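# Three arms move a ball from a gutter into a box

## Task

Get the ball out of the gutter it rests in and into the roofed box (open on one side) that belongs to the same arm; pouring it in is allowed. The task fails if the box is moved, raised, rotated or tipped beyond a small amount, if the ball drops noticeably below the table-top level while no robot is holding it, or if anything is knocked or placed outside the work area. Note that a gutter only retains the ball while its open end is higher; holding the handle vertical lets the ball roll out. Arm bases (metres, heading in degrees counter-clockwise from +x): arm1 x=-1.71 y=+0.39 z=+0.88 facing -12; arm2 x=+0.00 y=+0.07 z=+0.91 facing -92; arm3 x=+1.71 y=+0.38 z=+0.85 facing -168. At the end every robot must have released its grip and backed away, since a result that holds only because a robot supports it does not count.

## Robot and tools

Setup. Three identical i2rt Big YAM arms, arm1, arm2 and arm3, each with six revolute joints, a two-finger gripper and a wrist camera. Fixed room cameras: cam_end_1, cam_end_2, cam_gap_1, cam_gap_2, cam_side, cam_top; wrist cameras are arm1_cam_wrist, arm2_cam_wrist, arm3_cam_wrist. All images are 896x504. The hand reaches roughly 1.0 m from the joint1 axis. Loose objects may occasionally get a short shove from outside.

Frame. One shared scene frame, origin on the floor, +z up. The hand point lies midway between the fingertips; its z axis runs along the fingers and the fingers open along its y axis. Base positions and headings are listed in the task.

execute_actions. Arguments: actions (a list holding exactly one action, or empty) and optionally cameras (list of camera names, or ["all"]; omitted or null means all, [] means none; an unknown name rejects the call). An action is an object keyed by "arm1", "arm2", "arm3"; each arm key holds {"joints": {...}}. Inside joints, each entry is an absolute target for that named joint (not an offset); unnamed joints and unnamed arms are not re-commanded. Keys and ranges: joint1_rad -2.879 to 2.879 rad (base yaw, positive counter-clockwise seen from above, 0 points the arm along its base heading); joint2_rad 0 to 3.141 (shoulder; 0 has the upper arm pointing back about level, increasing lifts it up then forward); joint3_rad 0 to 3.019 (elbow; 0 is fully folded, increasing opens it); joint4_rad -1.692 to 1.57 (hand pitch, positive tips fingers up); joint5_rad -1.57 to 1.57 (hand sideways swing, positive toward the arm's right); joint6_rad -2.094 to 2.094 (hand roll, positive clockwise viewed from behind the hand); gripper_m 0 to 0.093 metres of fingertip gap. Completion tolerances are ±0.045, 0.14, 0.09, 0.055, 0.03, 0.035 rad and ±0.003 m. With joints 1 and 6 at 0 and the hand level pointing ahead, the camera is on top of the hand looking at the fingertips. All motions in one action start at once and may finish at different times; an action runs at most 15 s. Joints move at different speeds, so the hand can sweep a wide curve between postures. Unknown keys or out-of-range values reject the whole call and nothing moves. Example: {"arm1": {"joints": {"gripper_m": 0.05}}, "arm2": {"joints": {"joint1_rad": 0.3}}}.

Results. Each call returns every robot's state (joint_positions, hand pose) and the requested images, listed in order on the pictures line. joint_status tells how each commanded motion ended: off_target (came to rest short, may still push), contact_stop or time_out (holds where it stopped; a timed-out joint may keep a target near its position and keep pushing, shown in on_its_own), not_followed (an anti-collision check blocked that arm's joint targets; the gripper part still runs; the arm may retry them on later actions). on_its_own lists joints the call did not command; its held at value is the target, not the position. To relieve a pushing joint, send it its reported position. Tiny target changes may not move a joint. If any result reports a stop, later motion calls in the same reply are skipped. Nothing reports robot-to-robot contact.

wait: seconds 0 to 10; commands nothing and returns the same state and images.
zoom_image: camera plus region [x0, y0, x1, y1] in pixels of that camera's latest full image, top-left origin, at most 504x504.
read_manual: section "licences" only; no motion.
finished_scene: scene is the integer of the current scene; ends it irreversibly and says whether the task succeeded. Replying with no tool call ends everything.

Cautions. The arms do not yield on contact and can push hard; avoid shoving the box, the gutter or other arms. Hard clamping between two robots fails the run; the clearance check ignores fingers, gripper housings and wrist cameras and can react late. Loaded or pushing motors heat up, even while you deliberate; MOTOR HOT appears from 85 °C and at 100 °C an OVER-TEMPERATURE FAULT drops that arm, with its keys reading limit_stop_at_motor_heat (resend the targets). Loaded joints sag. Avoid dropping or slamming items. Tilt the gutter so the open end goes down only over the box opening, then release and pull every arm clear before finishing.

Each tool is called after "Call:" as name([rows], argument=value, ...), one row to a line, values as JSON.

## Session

Call:
execute_actions(actions=[])

Scene clock: 0.00 s.
Motor temperatures (°C, as the motors report them): arm1=[24 26 31 23 23 23] | arm2=[26 26 29 23 26 26] | arm3=[23 31 39 23 25 23]
arm1.joint_positions: joint1_rad=+0.734 joint2_rad=+0.462 joint3_rad=+1.484 joint4_rad=-1.392 joint5_rad=-0.285 joint6_rad=+0.282 gripper_m=+0.094
arm1.joint_status: not commanded
arm1.hand: x=-1.6284 y=+0.4951 z=+1.4767 quat_wxyz=(-0.474, +0.179, -0.798, -0.326) (m; scene frame)
arm2.joint_positions: joint1_rad=+0.502 joint2_rad=+0.449 joint3_rad=+1.598 joint4_rad=-1.325 joint5_rad=-0.252 joint6_rad=+0.769 gripper_m=+0.095
arm2.joint_status: not commanded
arm2.hand: x=+0.0915 y=+0.0015 z=+1.5742 quat_wxyz=(-0.644, -0.563, -0.518, +0.018) (m; scene frame)
arm3.joint_positions: joint1_rad=+0.252 joint2_rad=+0.465 joint3_rad=+1.363 joint4_rad=-1.193 joint5_rad=-0.036 joint6_rad=+0.742 gripper_m=+0.094
arm3.joint_status: not commanded
arm3.hand: x=+1.5479 y=+0.2901 z=+1.4396 quat_wxyz=(-0.351, -0.797, +0.103, +0.481) (m; scene frame)
pictures: arm1_cam_wrist, arm2_cam_wrist, arm3_cam_wrist, cam_end_1, cam_end_2, cam_gap_1, cam_gap_2, cam_side, cam_top
Images, in order (width x height): arm1_cam_wrist 896x504, arm2_cam_wrist 896x504, arm3_cam_wrist 896x504, cam_end_1 896x504, cam_end_2 896x504, cam_gap_1 896x504, cam_gap_2 896x504, cam_side 896x504, cam_top 896x504.

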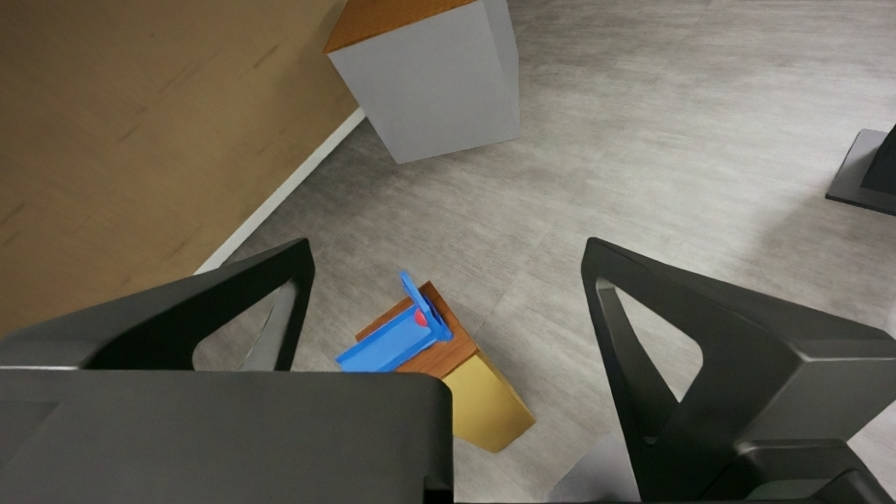

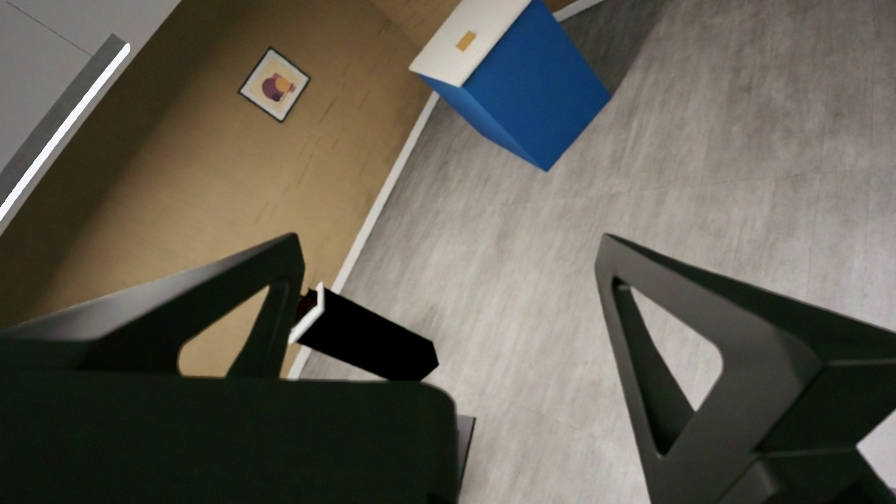

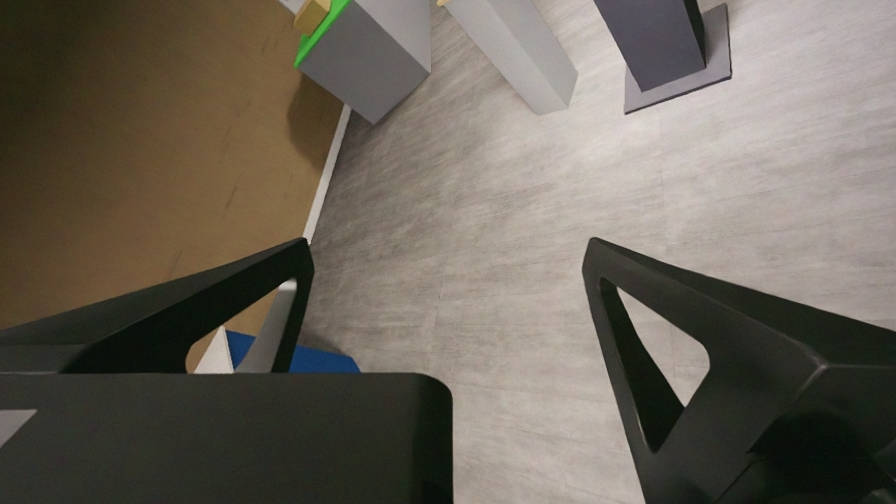

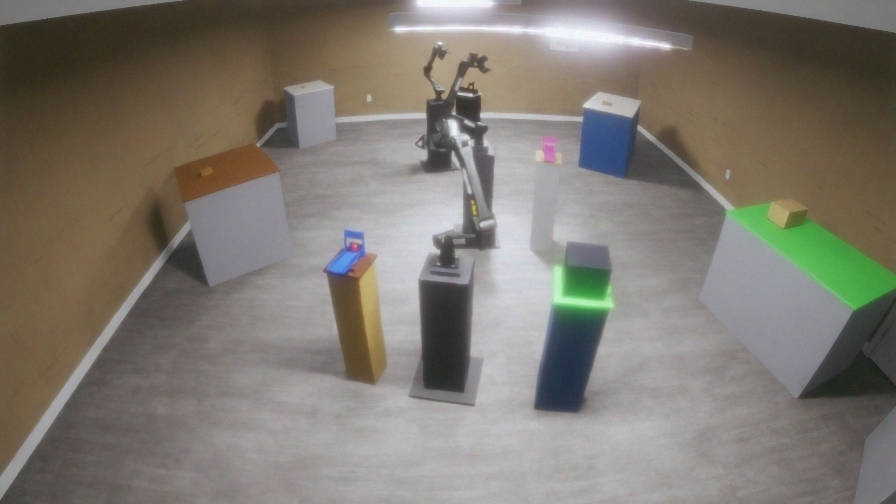

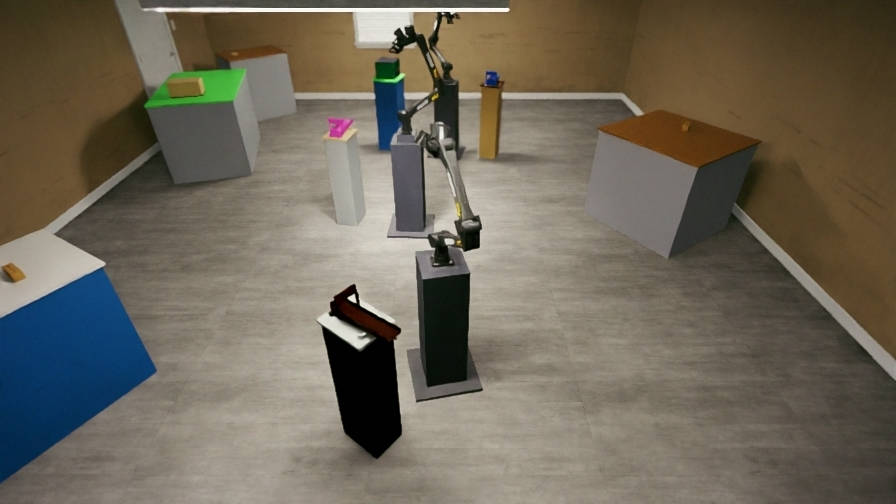

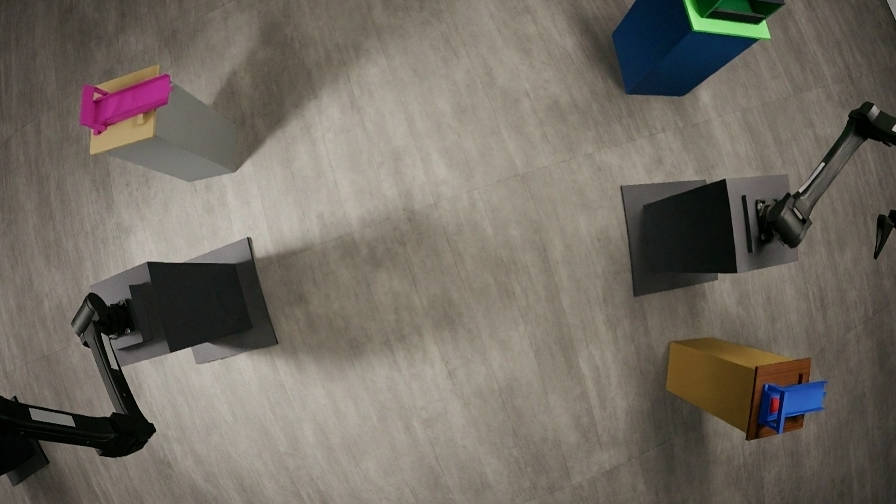

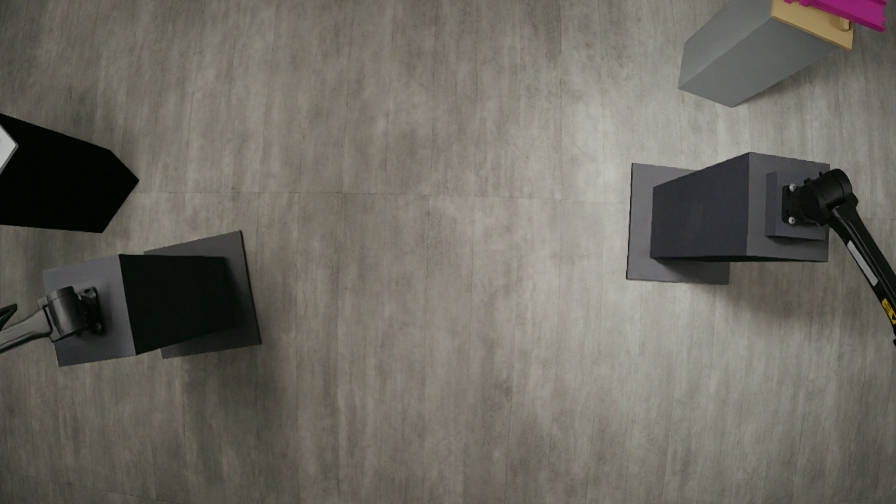

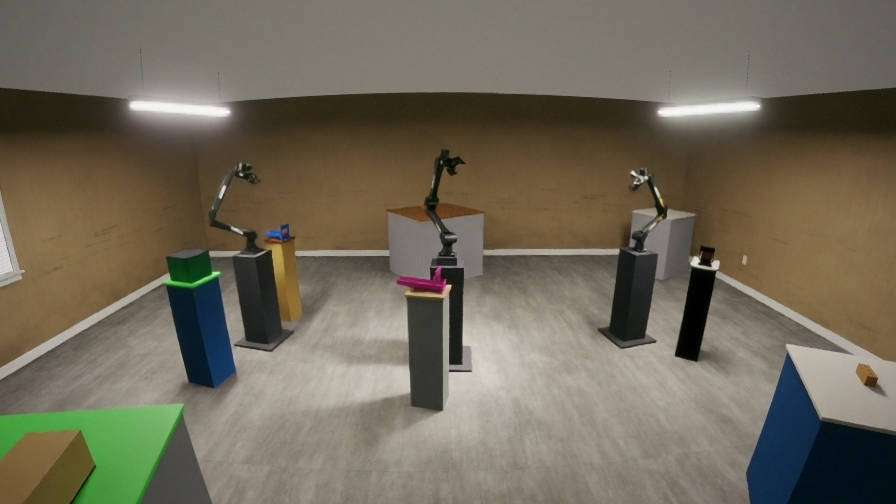

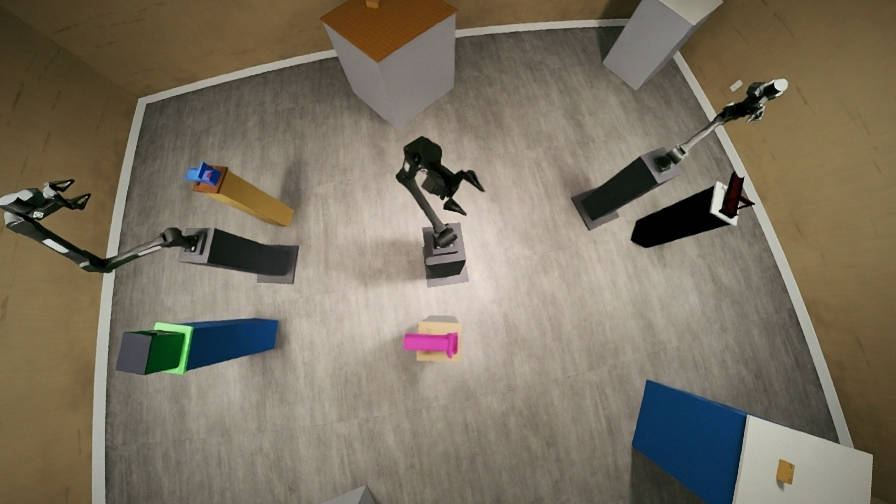

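Call:
zoom_image(camera="cam_gap_1", region=[720, 340, 860, 460])

Call:
zoom_image(camera="cam_end_1", region=[310, 220, 400, 290])

Call:
zoom_image(camera="arm1_cam_wrist", region=[320, 250, 500, 390])

Call:
zoom_image(camera="cam_top", region=[170, 150, 250, 210])

Region (720, 340, 860, 460) of cam_gap_1's 896x504 image, scaled by 3.600, with more detail than that image has; it fills the top 432 rows of this view, and the rest is white.

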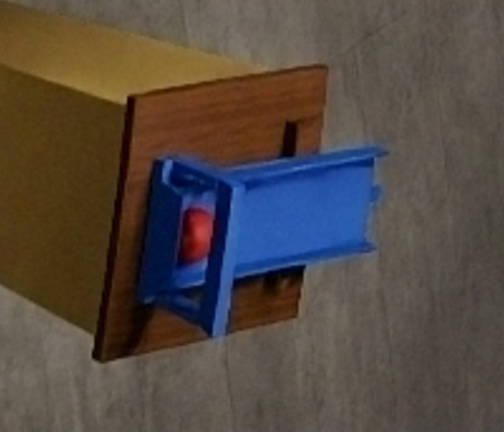

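Region (310, 220, 400, 290) of cam_end_1's 896x504 image, scaled by 5.600, with more detail than that image has.

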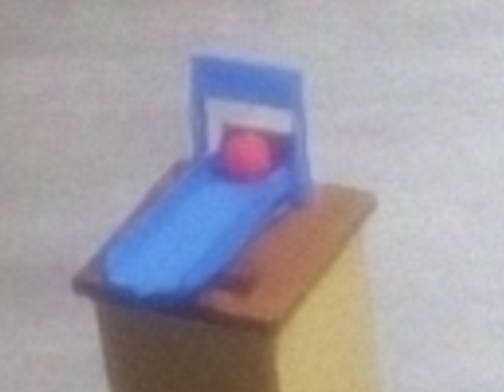

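Region (320, 250, 500, 390) of arm1_cam_wrist's 896x504 image, scaled by 2.800, with more detail than that image has.

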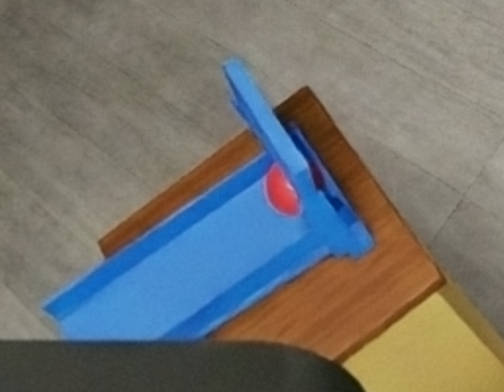

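Region (170, 150, 250, 210) of cam_top's 896x504 image, scaled by 6.300, with more detail than that image has; it fills the top 378 rows of this view, and the rest is white.

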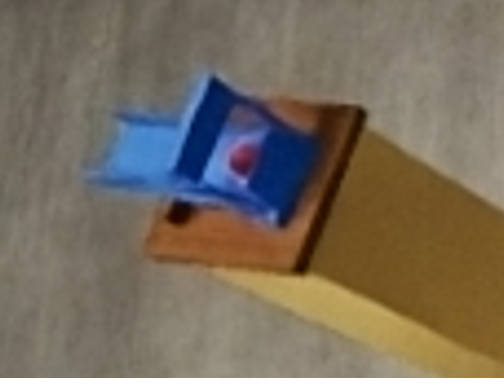

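Call:
zoom_image(camera="cam_end_1", region=[400, 230, 500, 300])

Call:
zoom_image(camera="cam_end_1", region=[530, 230, 630, 320])

Call:
zoom_image(camera="cam_gap_1", region=[660, 0, 820, 60])

Call:
zoom_image(camera="cam_gap_1", region=[700, 160, 840, 290])

Call:
zoom_image(camera="cam_top", region=[105, 305, 205, 385])

Call:
zoom_image(camera="cam_side", region=[150, 210, 320, 310])

Region (400, 230, 500, 300) of cam_end_1's 896x504 image, scaled by 5.040, with more detail than that image has; it fills the top 353 rows of this view, and the rest is white.

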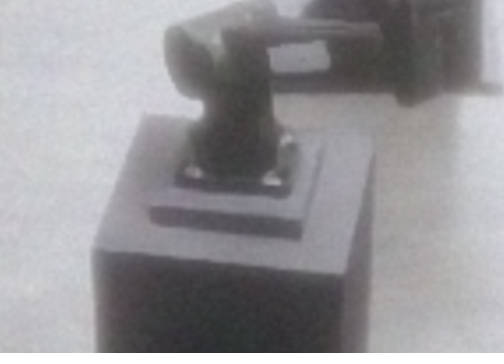

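Region (530, 230, 630, 320) of cam_end_1's 896x504 image, scaled by 5.040, with more detail than that image has; it fills the top 454 rows of this view, and the rest is white.

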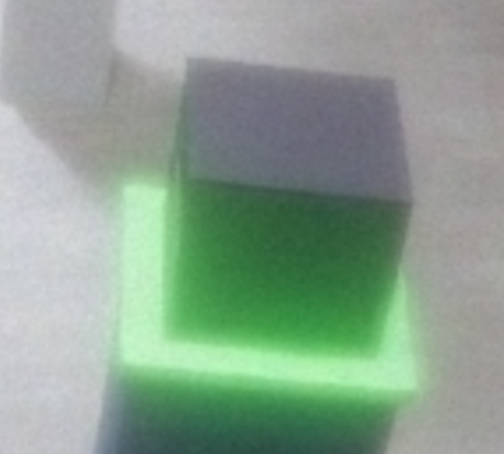

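Region (660, 0, 820, 60) of cam_gap_1's 896x504 image, scaled by 3.150, with more detail than that image has; it fills the top 189 rows of this view, and the rest is white.

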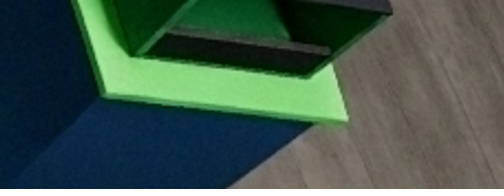

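Region (700, 160, 840, 290) of cam_gap_1's 896x504 image, scaled by 3.600, with more detail than that image has; it fills the top 468 rows of this view, and the rest is white.

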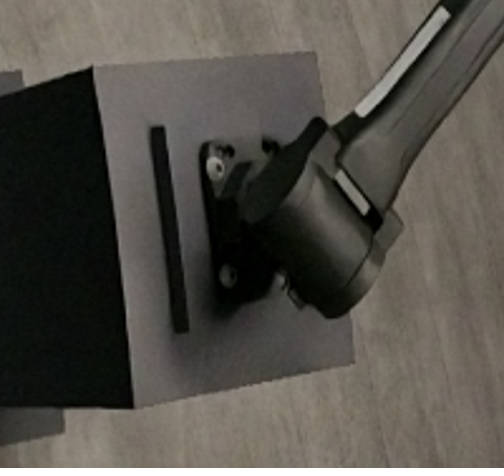

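Region (105, 305, 205, 385) of cam_top's 896x504 image, scaled by 5.040, with more detail than that image has; it fills the top 403 rows of this view, and the rest is white.

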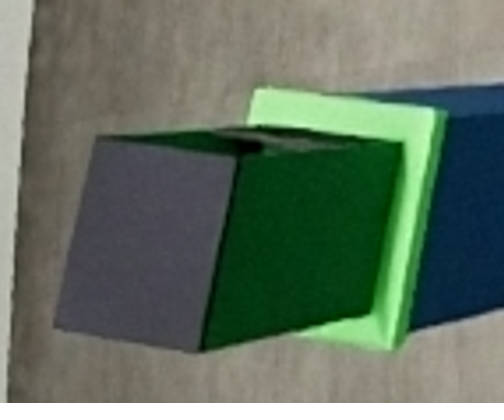

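Region (150, 210, 320, 310) of cam_side's 896x504 image, scaled by 2.965, with more detail than that image has; it fills the top 296 rows of this view, and the rest is white.

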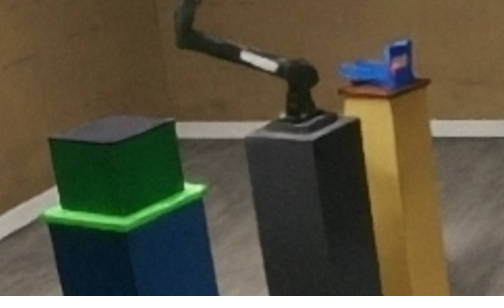

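Call:
zoom_image(camera="cam_end_1", region=[405, 35, 505, 175])

Call:
zoom_image(camera="cam_end_1", region=[320, 330, 620, 430])

Region (405, 35, 505, 175) of cam_end_1's 896x504 image, scaled by 3.600, with more detail than that image has; it fills the left 360 columns of this view, and the rest is white.

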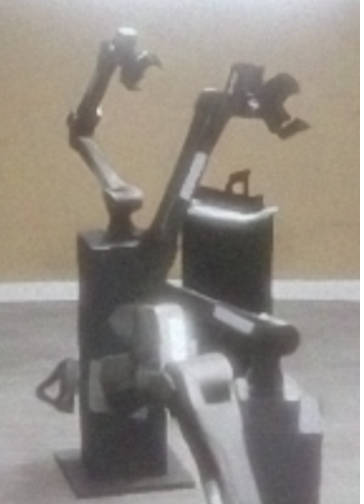

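Region (320, 330, 620, 430) of cam_end_1's 896x504 image, scaled by 1.680, with more detail than that image has.

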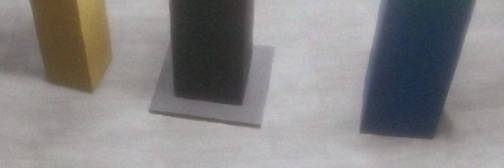

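Call:
zoom_image(camera="cam_gap_1", region=[70, 230, 290, 380])

Call:
zoom_image(camera="cam_gap_1", region=[605, 170, 745, 310])

Region (70, 230, 290, 380) of cam_gap_1's 896x504 image, scaled by 2.291, with more detail than that image has; it fills the top 344 rows of this view, and the rest is white.

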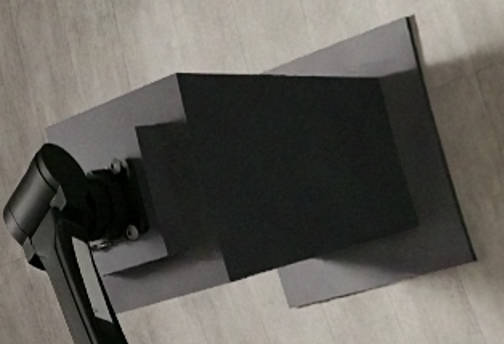

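Region (605, 170, 745, 310) of cam_gap_1's 896x504 image, scaled by 3.600, with more detail than that image has.

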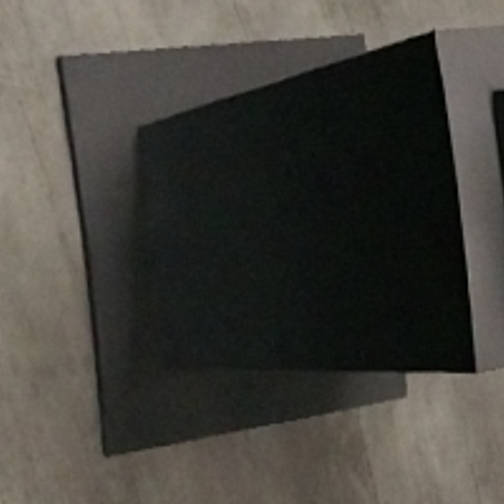

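Call:
zoom_image(camera="cam_end_1", region=[400, 345, 495, 415])

Call:
zoom_image(camera="cam_end_1", region=[410, 245, 482, 295])

Call:
zoom_image(camera="cam_end_1", region=[410, 85, 470, 180])

Region (400, 345, 495, 415) of cam_end_1's 896x504 image, scaled by 5.305, with more detail than that image has; it fills the top 371 rows of this view, and the rest is white.

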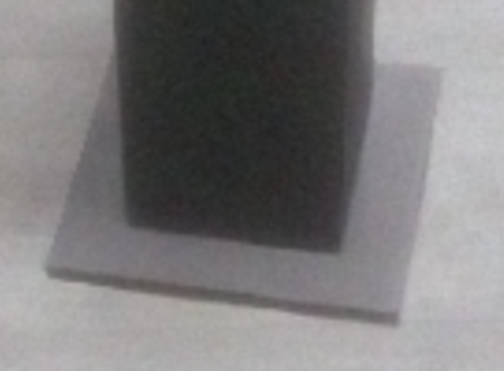

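Region (410, 245, 482, 295) of cam_end_1's 896x504 image, scaled by 7.000, with more detail than that image has; it fills the top 350 rows of this view, and the rest is white.

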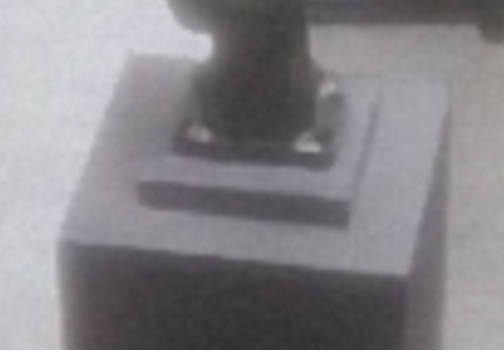

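Region (410, 85, 470, 180) of cam_end_1's 896x504 image, scaled by 5.305, with more detail than that image has; it fills the left 318 columns of this view, and the rest is white.

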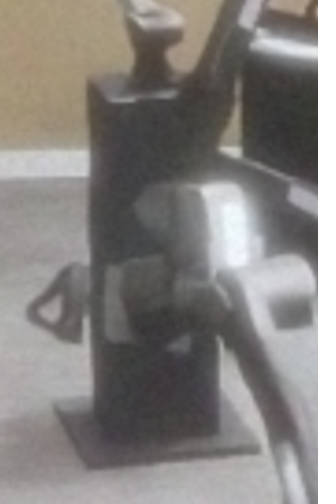

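Call:
zoom_image(camera="cam_end_1", region=[318, 224, 382, 284])

Call:
zoom_image(camera="cam_gap_1", region=[745, 355, 835, 445])

Region (318, 224, 382, 284) of cam_end_1's 896x504 image, scaled by 7.875, with more detail than that image has; it fills the top 472 rows of this view, and the rest is white.

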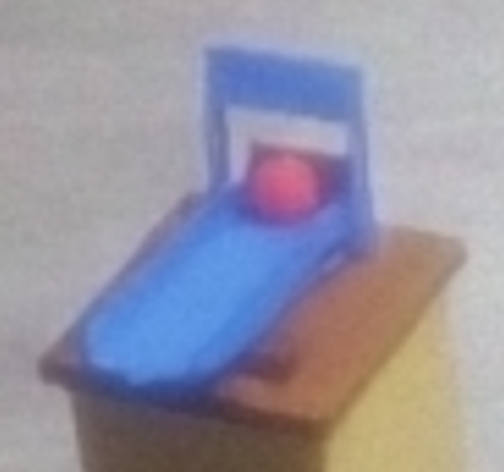

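Region (745, 355, 835, 445) of cam_gap_1's 896x504 image, scaled by 5.600, with more detail than that image has.

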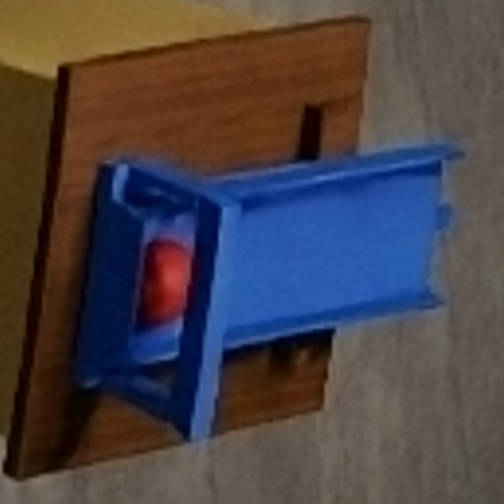

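Call:
zoom_image(camera="cam_gap_1", region=[680, 0, 744, 48])

Call:
zoom_image(camera="cam_gap_1", region=[732, 0, 796, 48])

Call:
zoom_image(camera="cam_end_1", region=[545, 235, 620, 315])

Region (680, 0, 744, 48) of cam_gap_1's 896x504 image, scaled by 7.875, with more detail than that image has; it fills the top 378 rows of this view, and the rest is white.

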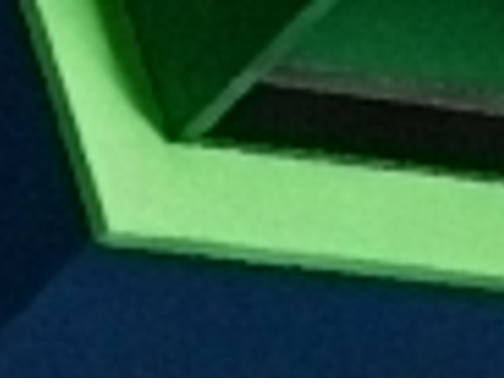

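Region (732, 0, 796, 48) of cam_gap_1's 896x504 image, scaled by 7.875, with more detail than that image has; it fills the top 378 rows of this view, and the rest is white.

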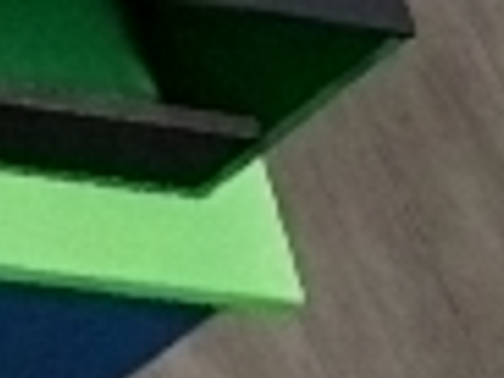

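Region (545, 235, 620, 315) of cam_end_1's 896x504 image, scaled by 6.300, with more detail than that image has; it fills the left 472 columns of this view, and the rest is white.

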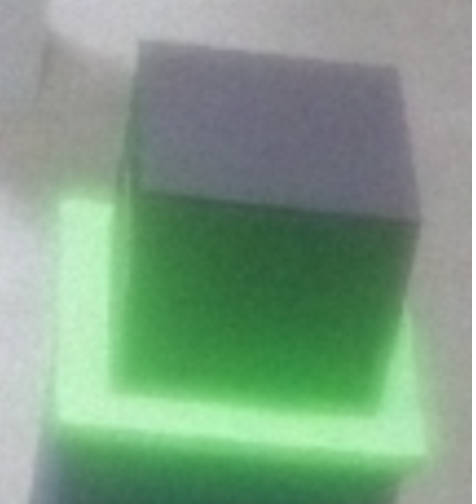

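Call:
execute_actions([
  {"arm1": {"joints": {"joint1_rad": 1.41, "joint2_rad": 1.668, "joint3_rad": 1.455, "joint4_rad": -1.322, "joint5_rad": -0.262, "joint6_rad": -0.045, "gripper_m": 0.07}}},
], cameras=["arm1_cam_wrist", "cam_end_1", "cam_gap_1", "cam_side", "cam_top"])

Scene clock: 121.67 s.
Motor temperatures (°C, as the motors report them): arm1=[24 27 35 23 23 23] | arm2=[26 27 31 24 26 26] | arm3=[23 30 43 24 25 23]
arm1.joint_positions: joint1_rad=+1.408 joint2_rad=+1.669 joint3_rad=+1.449 joint4_rad=-1.329 joint5_rad=-0.262 joint6_rad=-0.036 gripper_m=+0.070
arm1.joint_status: all done
arm1.hand: x=-1.5742 y=+0.8724 z=+1.0550 quat_wxyz=(+0.058, +0.575, -0.808, -0.112) (m; scene frame)
arm2.joint_positions: joint1_rad=+0.502 joint2_rad=+0.449 joint3_rad=+1.598 joint4_rad=-1.325 joint5_rad=-0.252 joint6_rad=+0.769 gripper_m=+0.095
arm2.joint_status: not commanded
arm2.hand: x=+0.0915 y=+0.0015 z=+1.5742 quat_wxyz=(-0.644, -0.563, -0.518, +0.018) (m; scene frame)
arm3.joint_positions: joint1_rad=+0.252 joint2_rad=+0.465 joint3_rad=+1.363 joint4_rad=-1.193 joint5_rad=-0.036 joint6_rad=+0.742 gripper_m=+0.094
arm3.joint_status: not commanded
arm3.hand: x=+1.5479 y=+0.2901 z=+1.4396 quat_wxyz=(-0.351, -0.797, +0.103, +0.481) (m; scene frame)
pictures: arm1_cam_wrist, cam_end_1, cam_gap_1, cam_side, cam_top
Images, in order (width x height): arm1_cam_wrist 896x504, cam_end_1 896x504, cam_gap_1 896x504, cam_side 896x504, cam_top 896x504.

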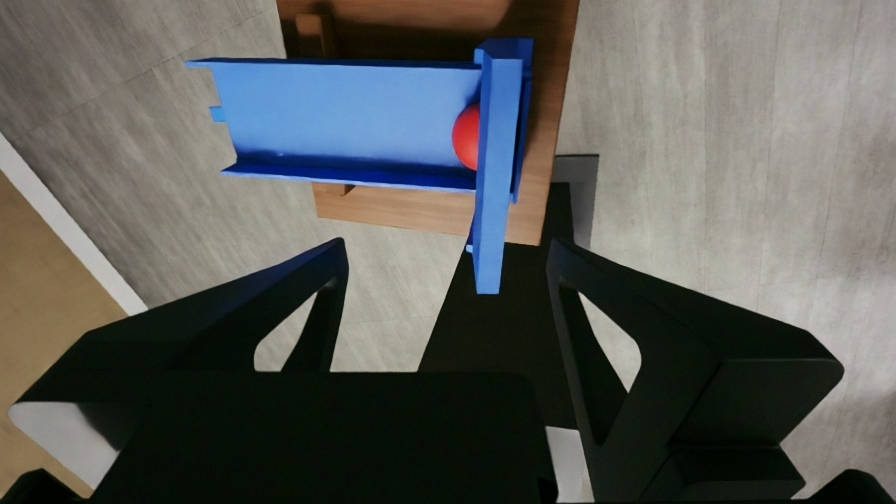

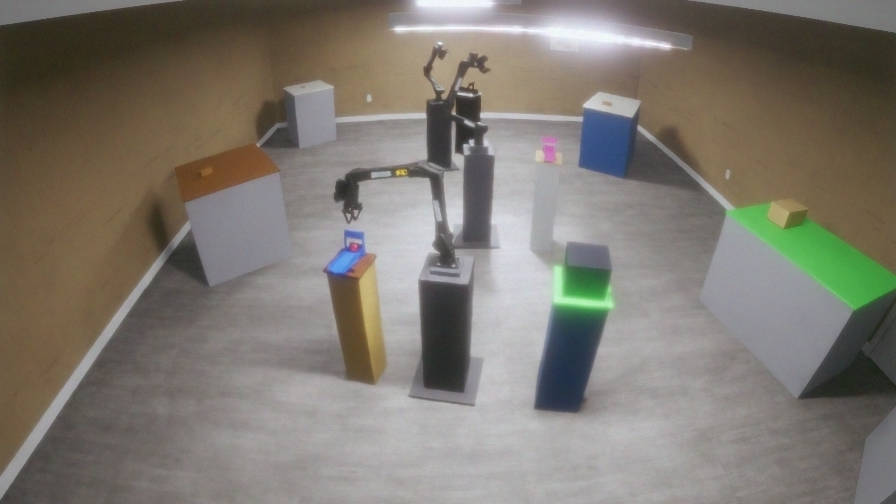

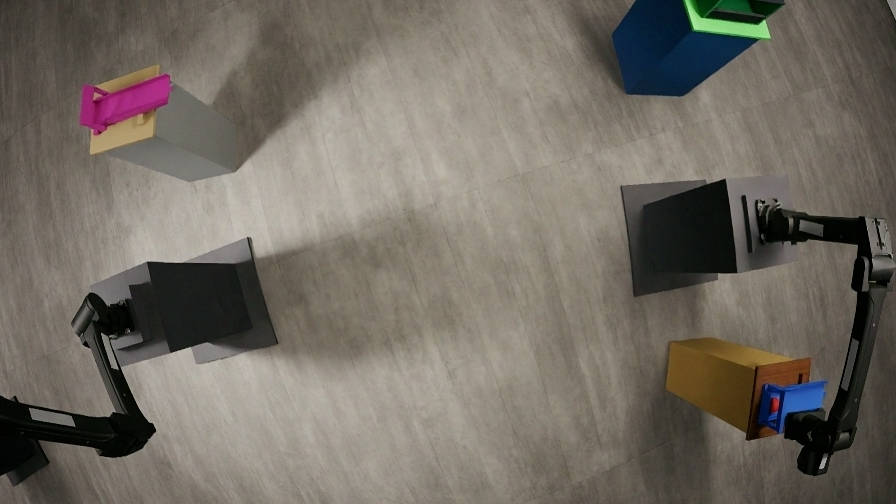

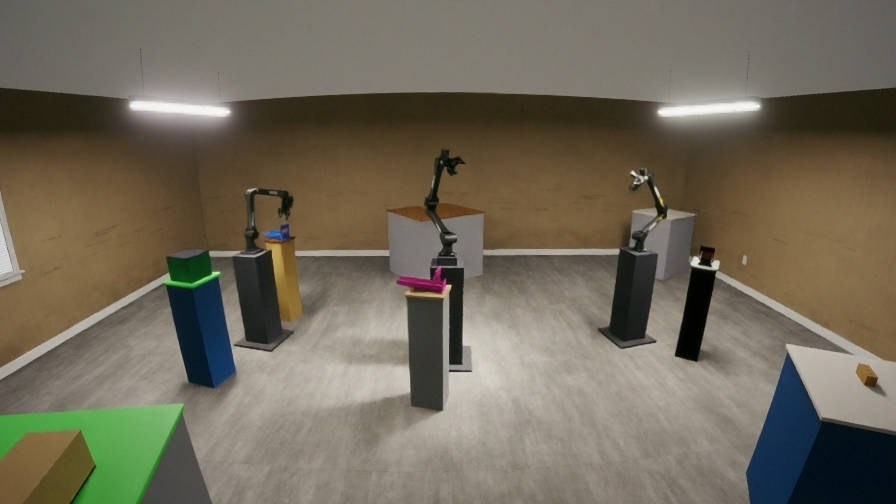

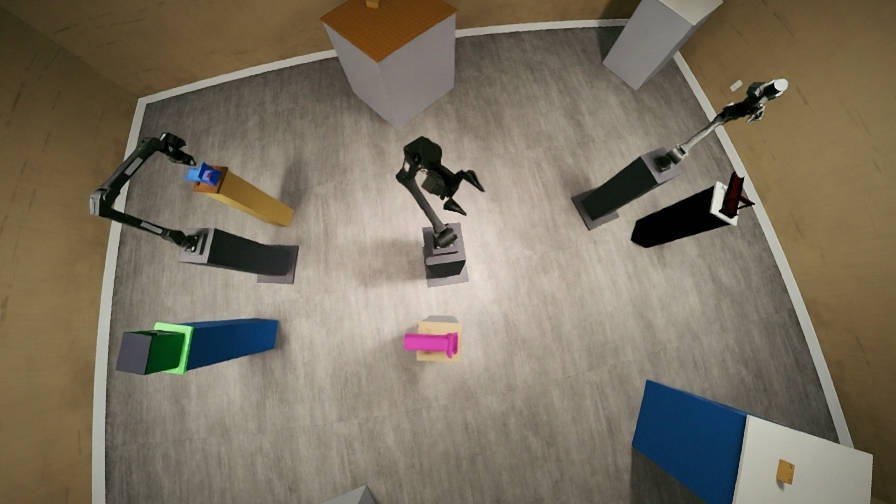

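Call:
zoom_image(camera="arm1_cam_wrist", region=[420, 20, 600, 310])

Call:
zoom_image(camera="arm1_cam_wrist", region=[170, 0, 420, 250])

Region (420, 20, 600, 310) of arm1_cam_wrist's 896x504 image, scaled by 1.738, with more detail than that image has; it fills the left 313 columns of this view, and the rest is white.

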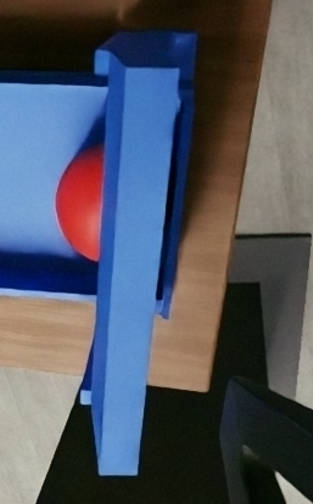

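Region (170, 0, 420, 250) of arm1_cam_wrist's 896x504 image, scaled by 2.016, with more detail than that image has.

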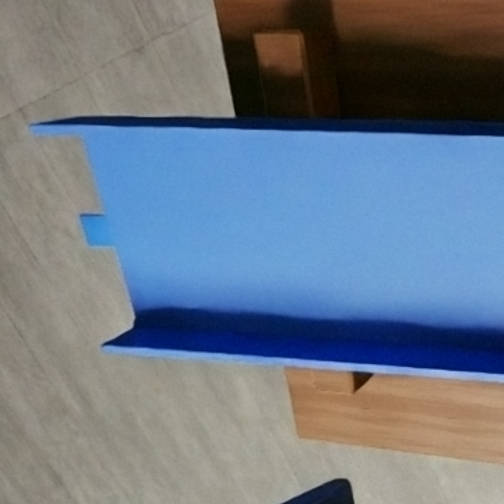

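Call:
execute_actions([
  {"arm1": {"joints": {"joint2_rad": 1.764, "joint3_rad": 1.333, "joint4_rad": -1.135, "gripper_m": 0.055}}},
], cameras=["arm1_cam_wrist", "cam_end_1", "cam_side"])

Scene clock: 182.27 s.
Motor temperatures (°C, as the motors report them): arm1=[24 30 37 23 24 23] | arm2=[26 27 31 24 26 26] | arm3=[23 29 43 24 25 23]
arm1.joint_positions: joint1_rad=+1.408 joint2_rad=+1.773 joint3_rad=+1.328 joint4_rad=-1.151 joint5_rad=-0.262 joint6_rad=-0.036 gripper_m=+0.055
arm1.joint_status: all done
arm1.hand: x=-1.5735 y=+0.8715 z=+0.9615 quat_wxyz=(+0.077, +0.573, -0.810, -0.100) (m; scene frame)
arm2.joint_positions: joint1_rad=+0.502 joint2_rad=+0.449 joint3_rad=+1.598 joint4_rad=-1.325 joint5_rad=-0.252 joint6_rad=+0.769 gripper_m=+0.095
arm2.joint_status: not commanded
arm2.hand: x=+0.0915 y=+0.0015 z=+1.5742 quat_wxyz=(-0.644, -0.563, -0.518, +0.018) (m; scene frame)
arm3.joint_positions: joint1_rad=+0.252 joint2_rad=+0.465 joint3_rad=+1.363 joint4_rad=-1.193 joint5_rad=-0.036 joint6_rad=+0.742 gripper_m=+0.094
arm3.joint_status: not commanded
arm3.hand: x=+1.5479 y=+0.2901 z=+1.4396 quat_wxyz=(-0.351, -0.797, +0.103, +0.481) (m; scene frame)
pictures: arm1_cam_wrist, cam_end_1, cam_side
Images, in order (width x height): arm1_cam_wrist 896x504, cam_end_1 896x504, cam_side 896x504.

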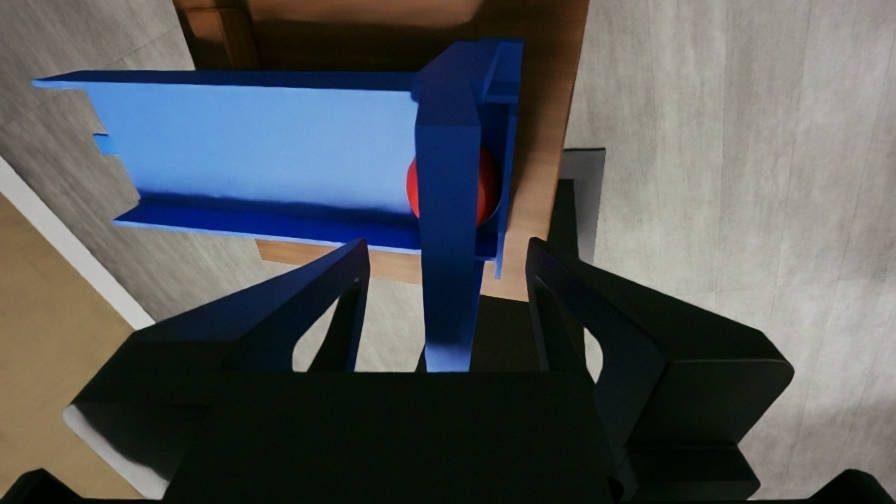

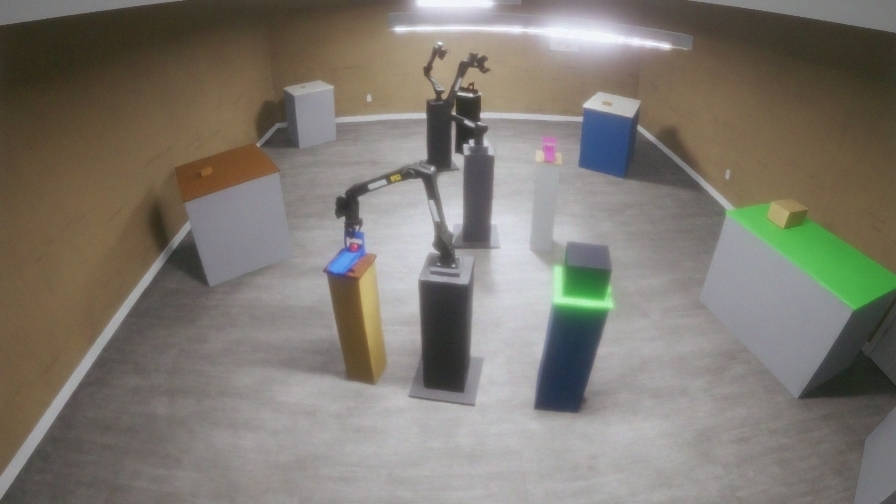

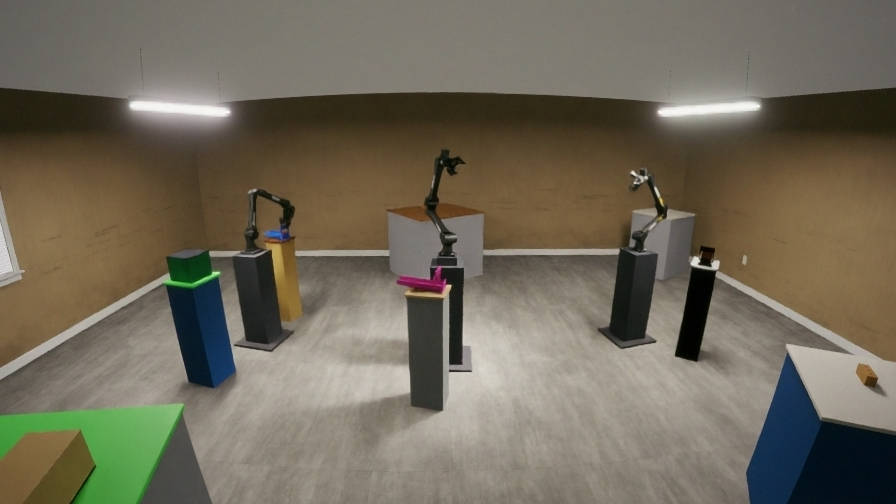

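Call:
execute_actions([
  {"arm1": {"joints": {"gripper_m": 0.0}}},
], cameras=["arm1_cam_wrist", "cam_side"])

Scene clock: 187.23 s.
Motor temperatures (°C, as the motors report them): arm1=[24 30 37 23 24 23] | arm2=[26 27 31 24 26 26] | arm3=[23 29 43 24 25 23]
arm1.joint_positions: joint1_rad=+1.408 joint2_rad=+1.773 joint3_rad=+1.328 joint4_rad=-1.151 joint5_rad=-0.263 joint6_rad=-0.037 gripper_m=+0.011
arm1.joint_status: gripper_m off_target (ended at +0.011, target +0.000)
arm1.hand: x=-1.5738 y=+0.8716 z=+0.9616 quat_wxyz=(+0.077, +0.573, -0.810, -0.100) (m; scene frame)
arm2.joint_positions: joint1_rad=+0.502 joint2_rad=+0.449 joint3_rad=+1.598 joint4_rad=-1.325 joint5_rad=-0.252 joint6_rad=+0.769 gripper_m=+0.095
arm2.joint_status: not commanded
arm2.hand: x=+0.0915 y=+0.0015 z=+1.5742 quat_wxyz=(-0.644, -0.563, -0.518, +0.018) (m; scene frame)
arm3.joint_positions: joint1_rad=+0.252 joint2_rad=+0.465 joint3_rad=+1.363 joint4_rad=-1.193 joint5_rad=-0.036 joint6_rad=+0.742 gripper_m=+0.094
arm3.joint_status: not commanded
arm3.hand: x=+1.5479 y=+0.2901 z=+1.4396 quat_wxyz=(-0.351, -0.797, +0.103, +0.481) (m; scene frame)
pictures: arm1_cam_wrist, cam_side
Images, in order (width x height): arm1_cam_wrist 896x504, cam_side 896x504.

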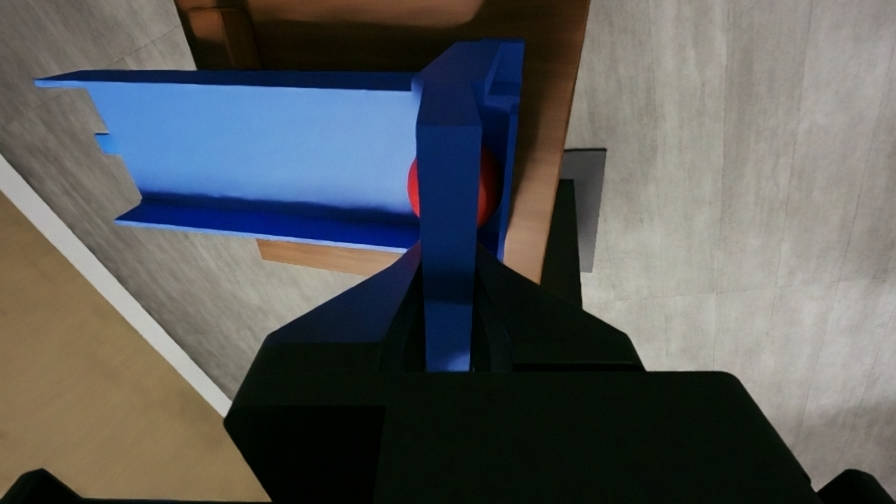

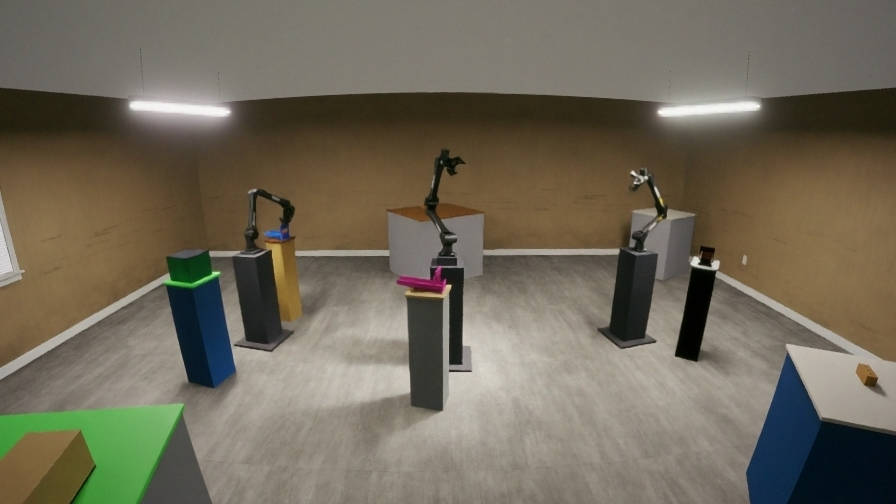

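Call:
zoom_image(camera="arm1_cam_wrist", region=[20, 50, 220, 250])

Call:
zoom_image(camera="arm1_cam_wrist", region=[340, 30, 560, 280])

Region (20, 50, 220, 250) of arm1_cam_wrist's 896x504 image, scaled by 2.520, with more detail than that image has.

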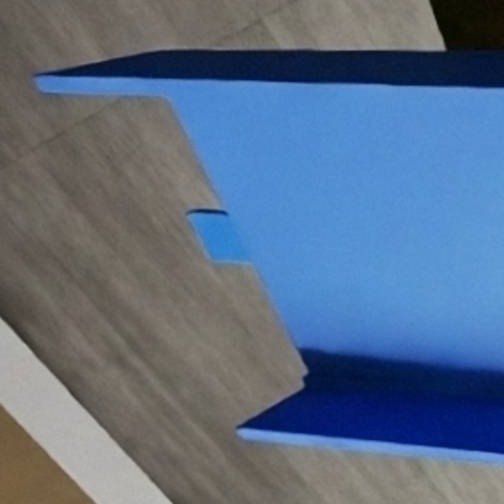

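Region (340, 30, 560, 280) of arm1_cam_wrist's 896x504 image, scaled by 2.016, with more detail than that image has; it fills the left 444 columns of this view, and the rest is white.

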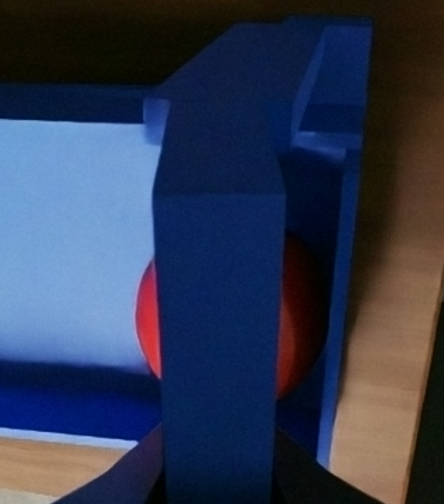

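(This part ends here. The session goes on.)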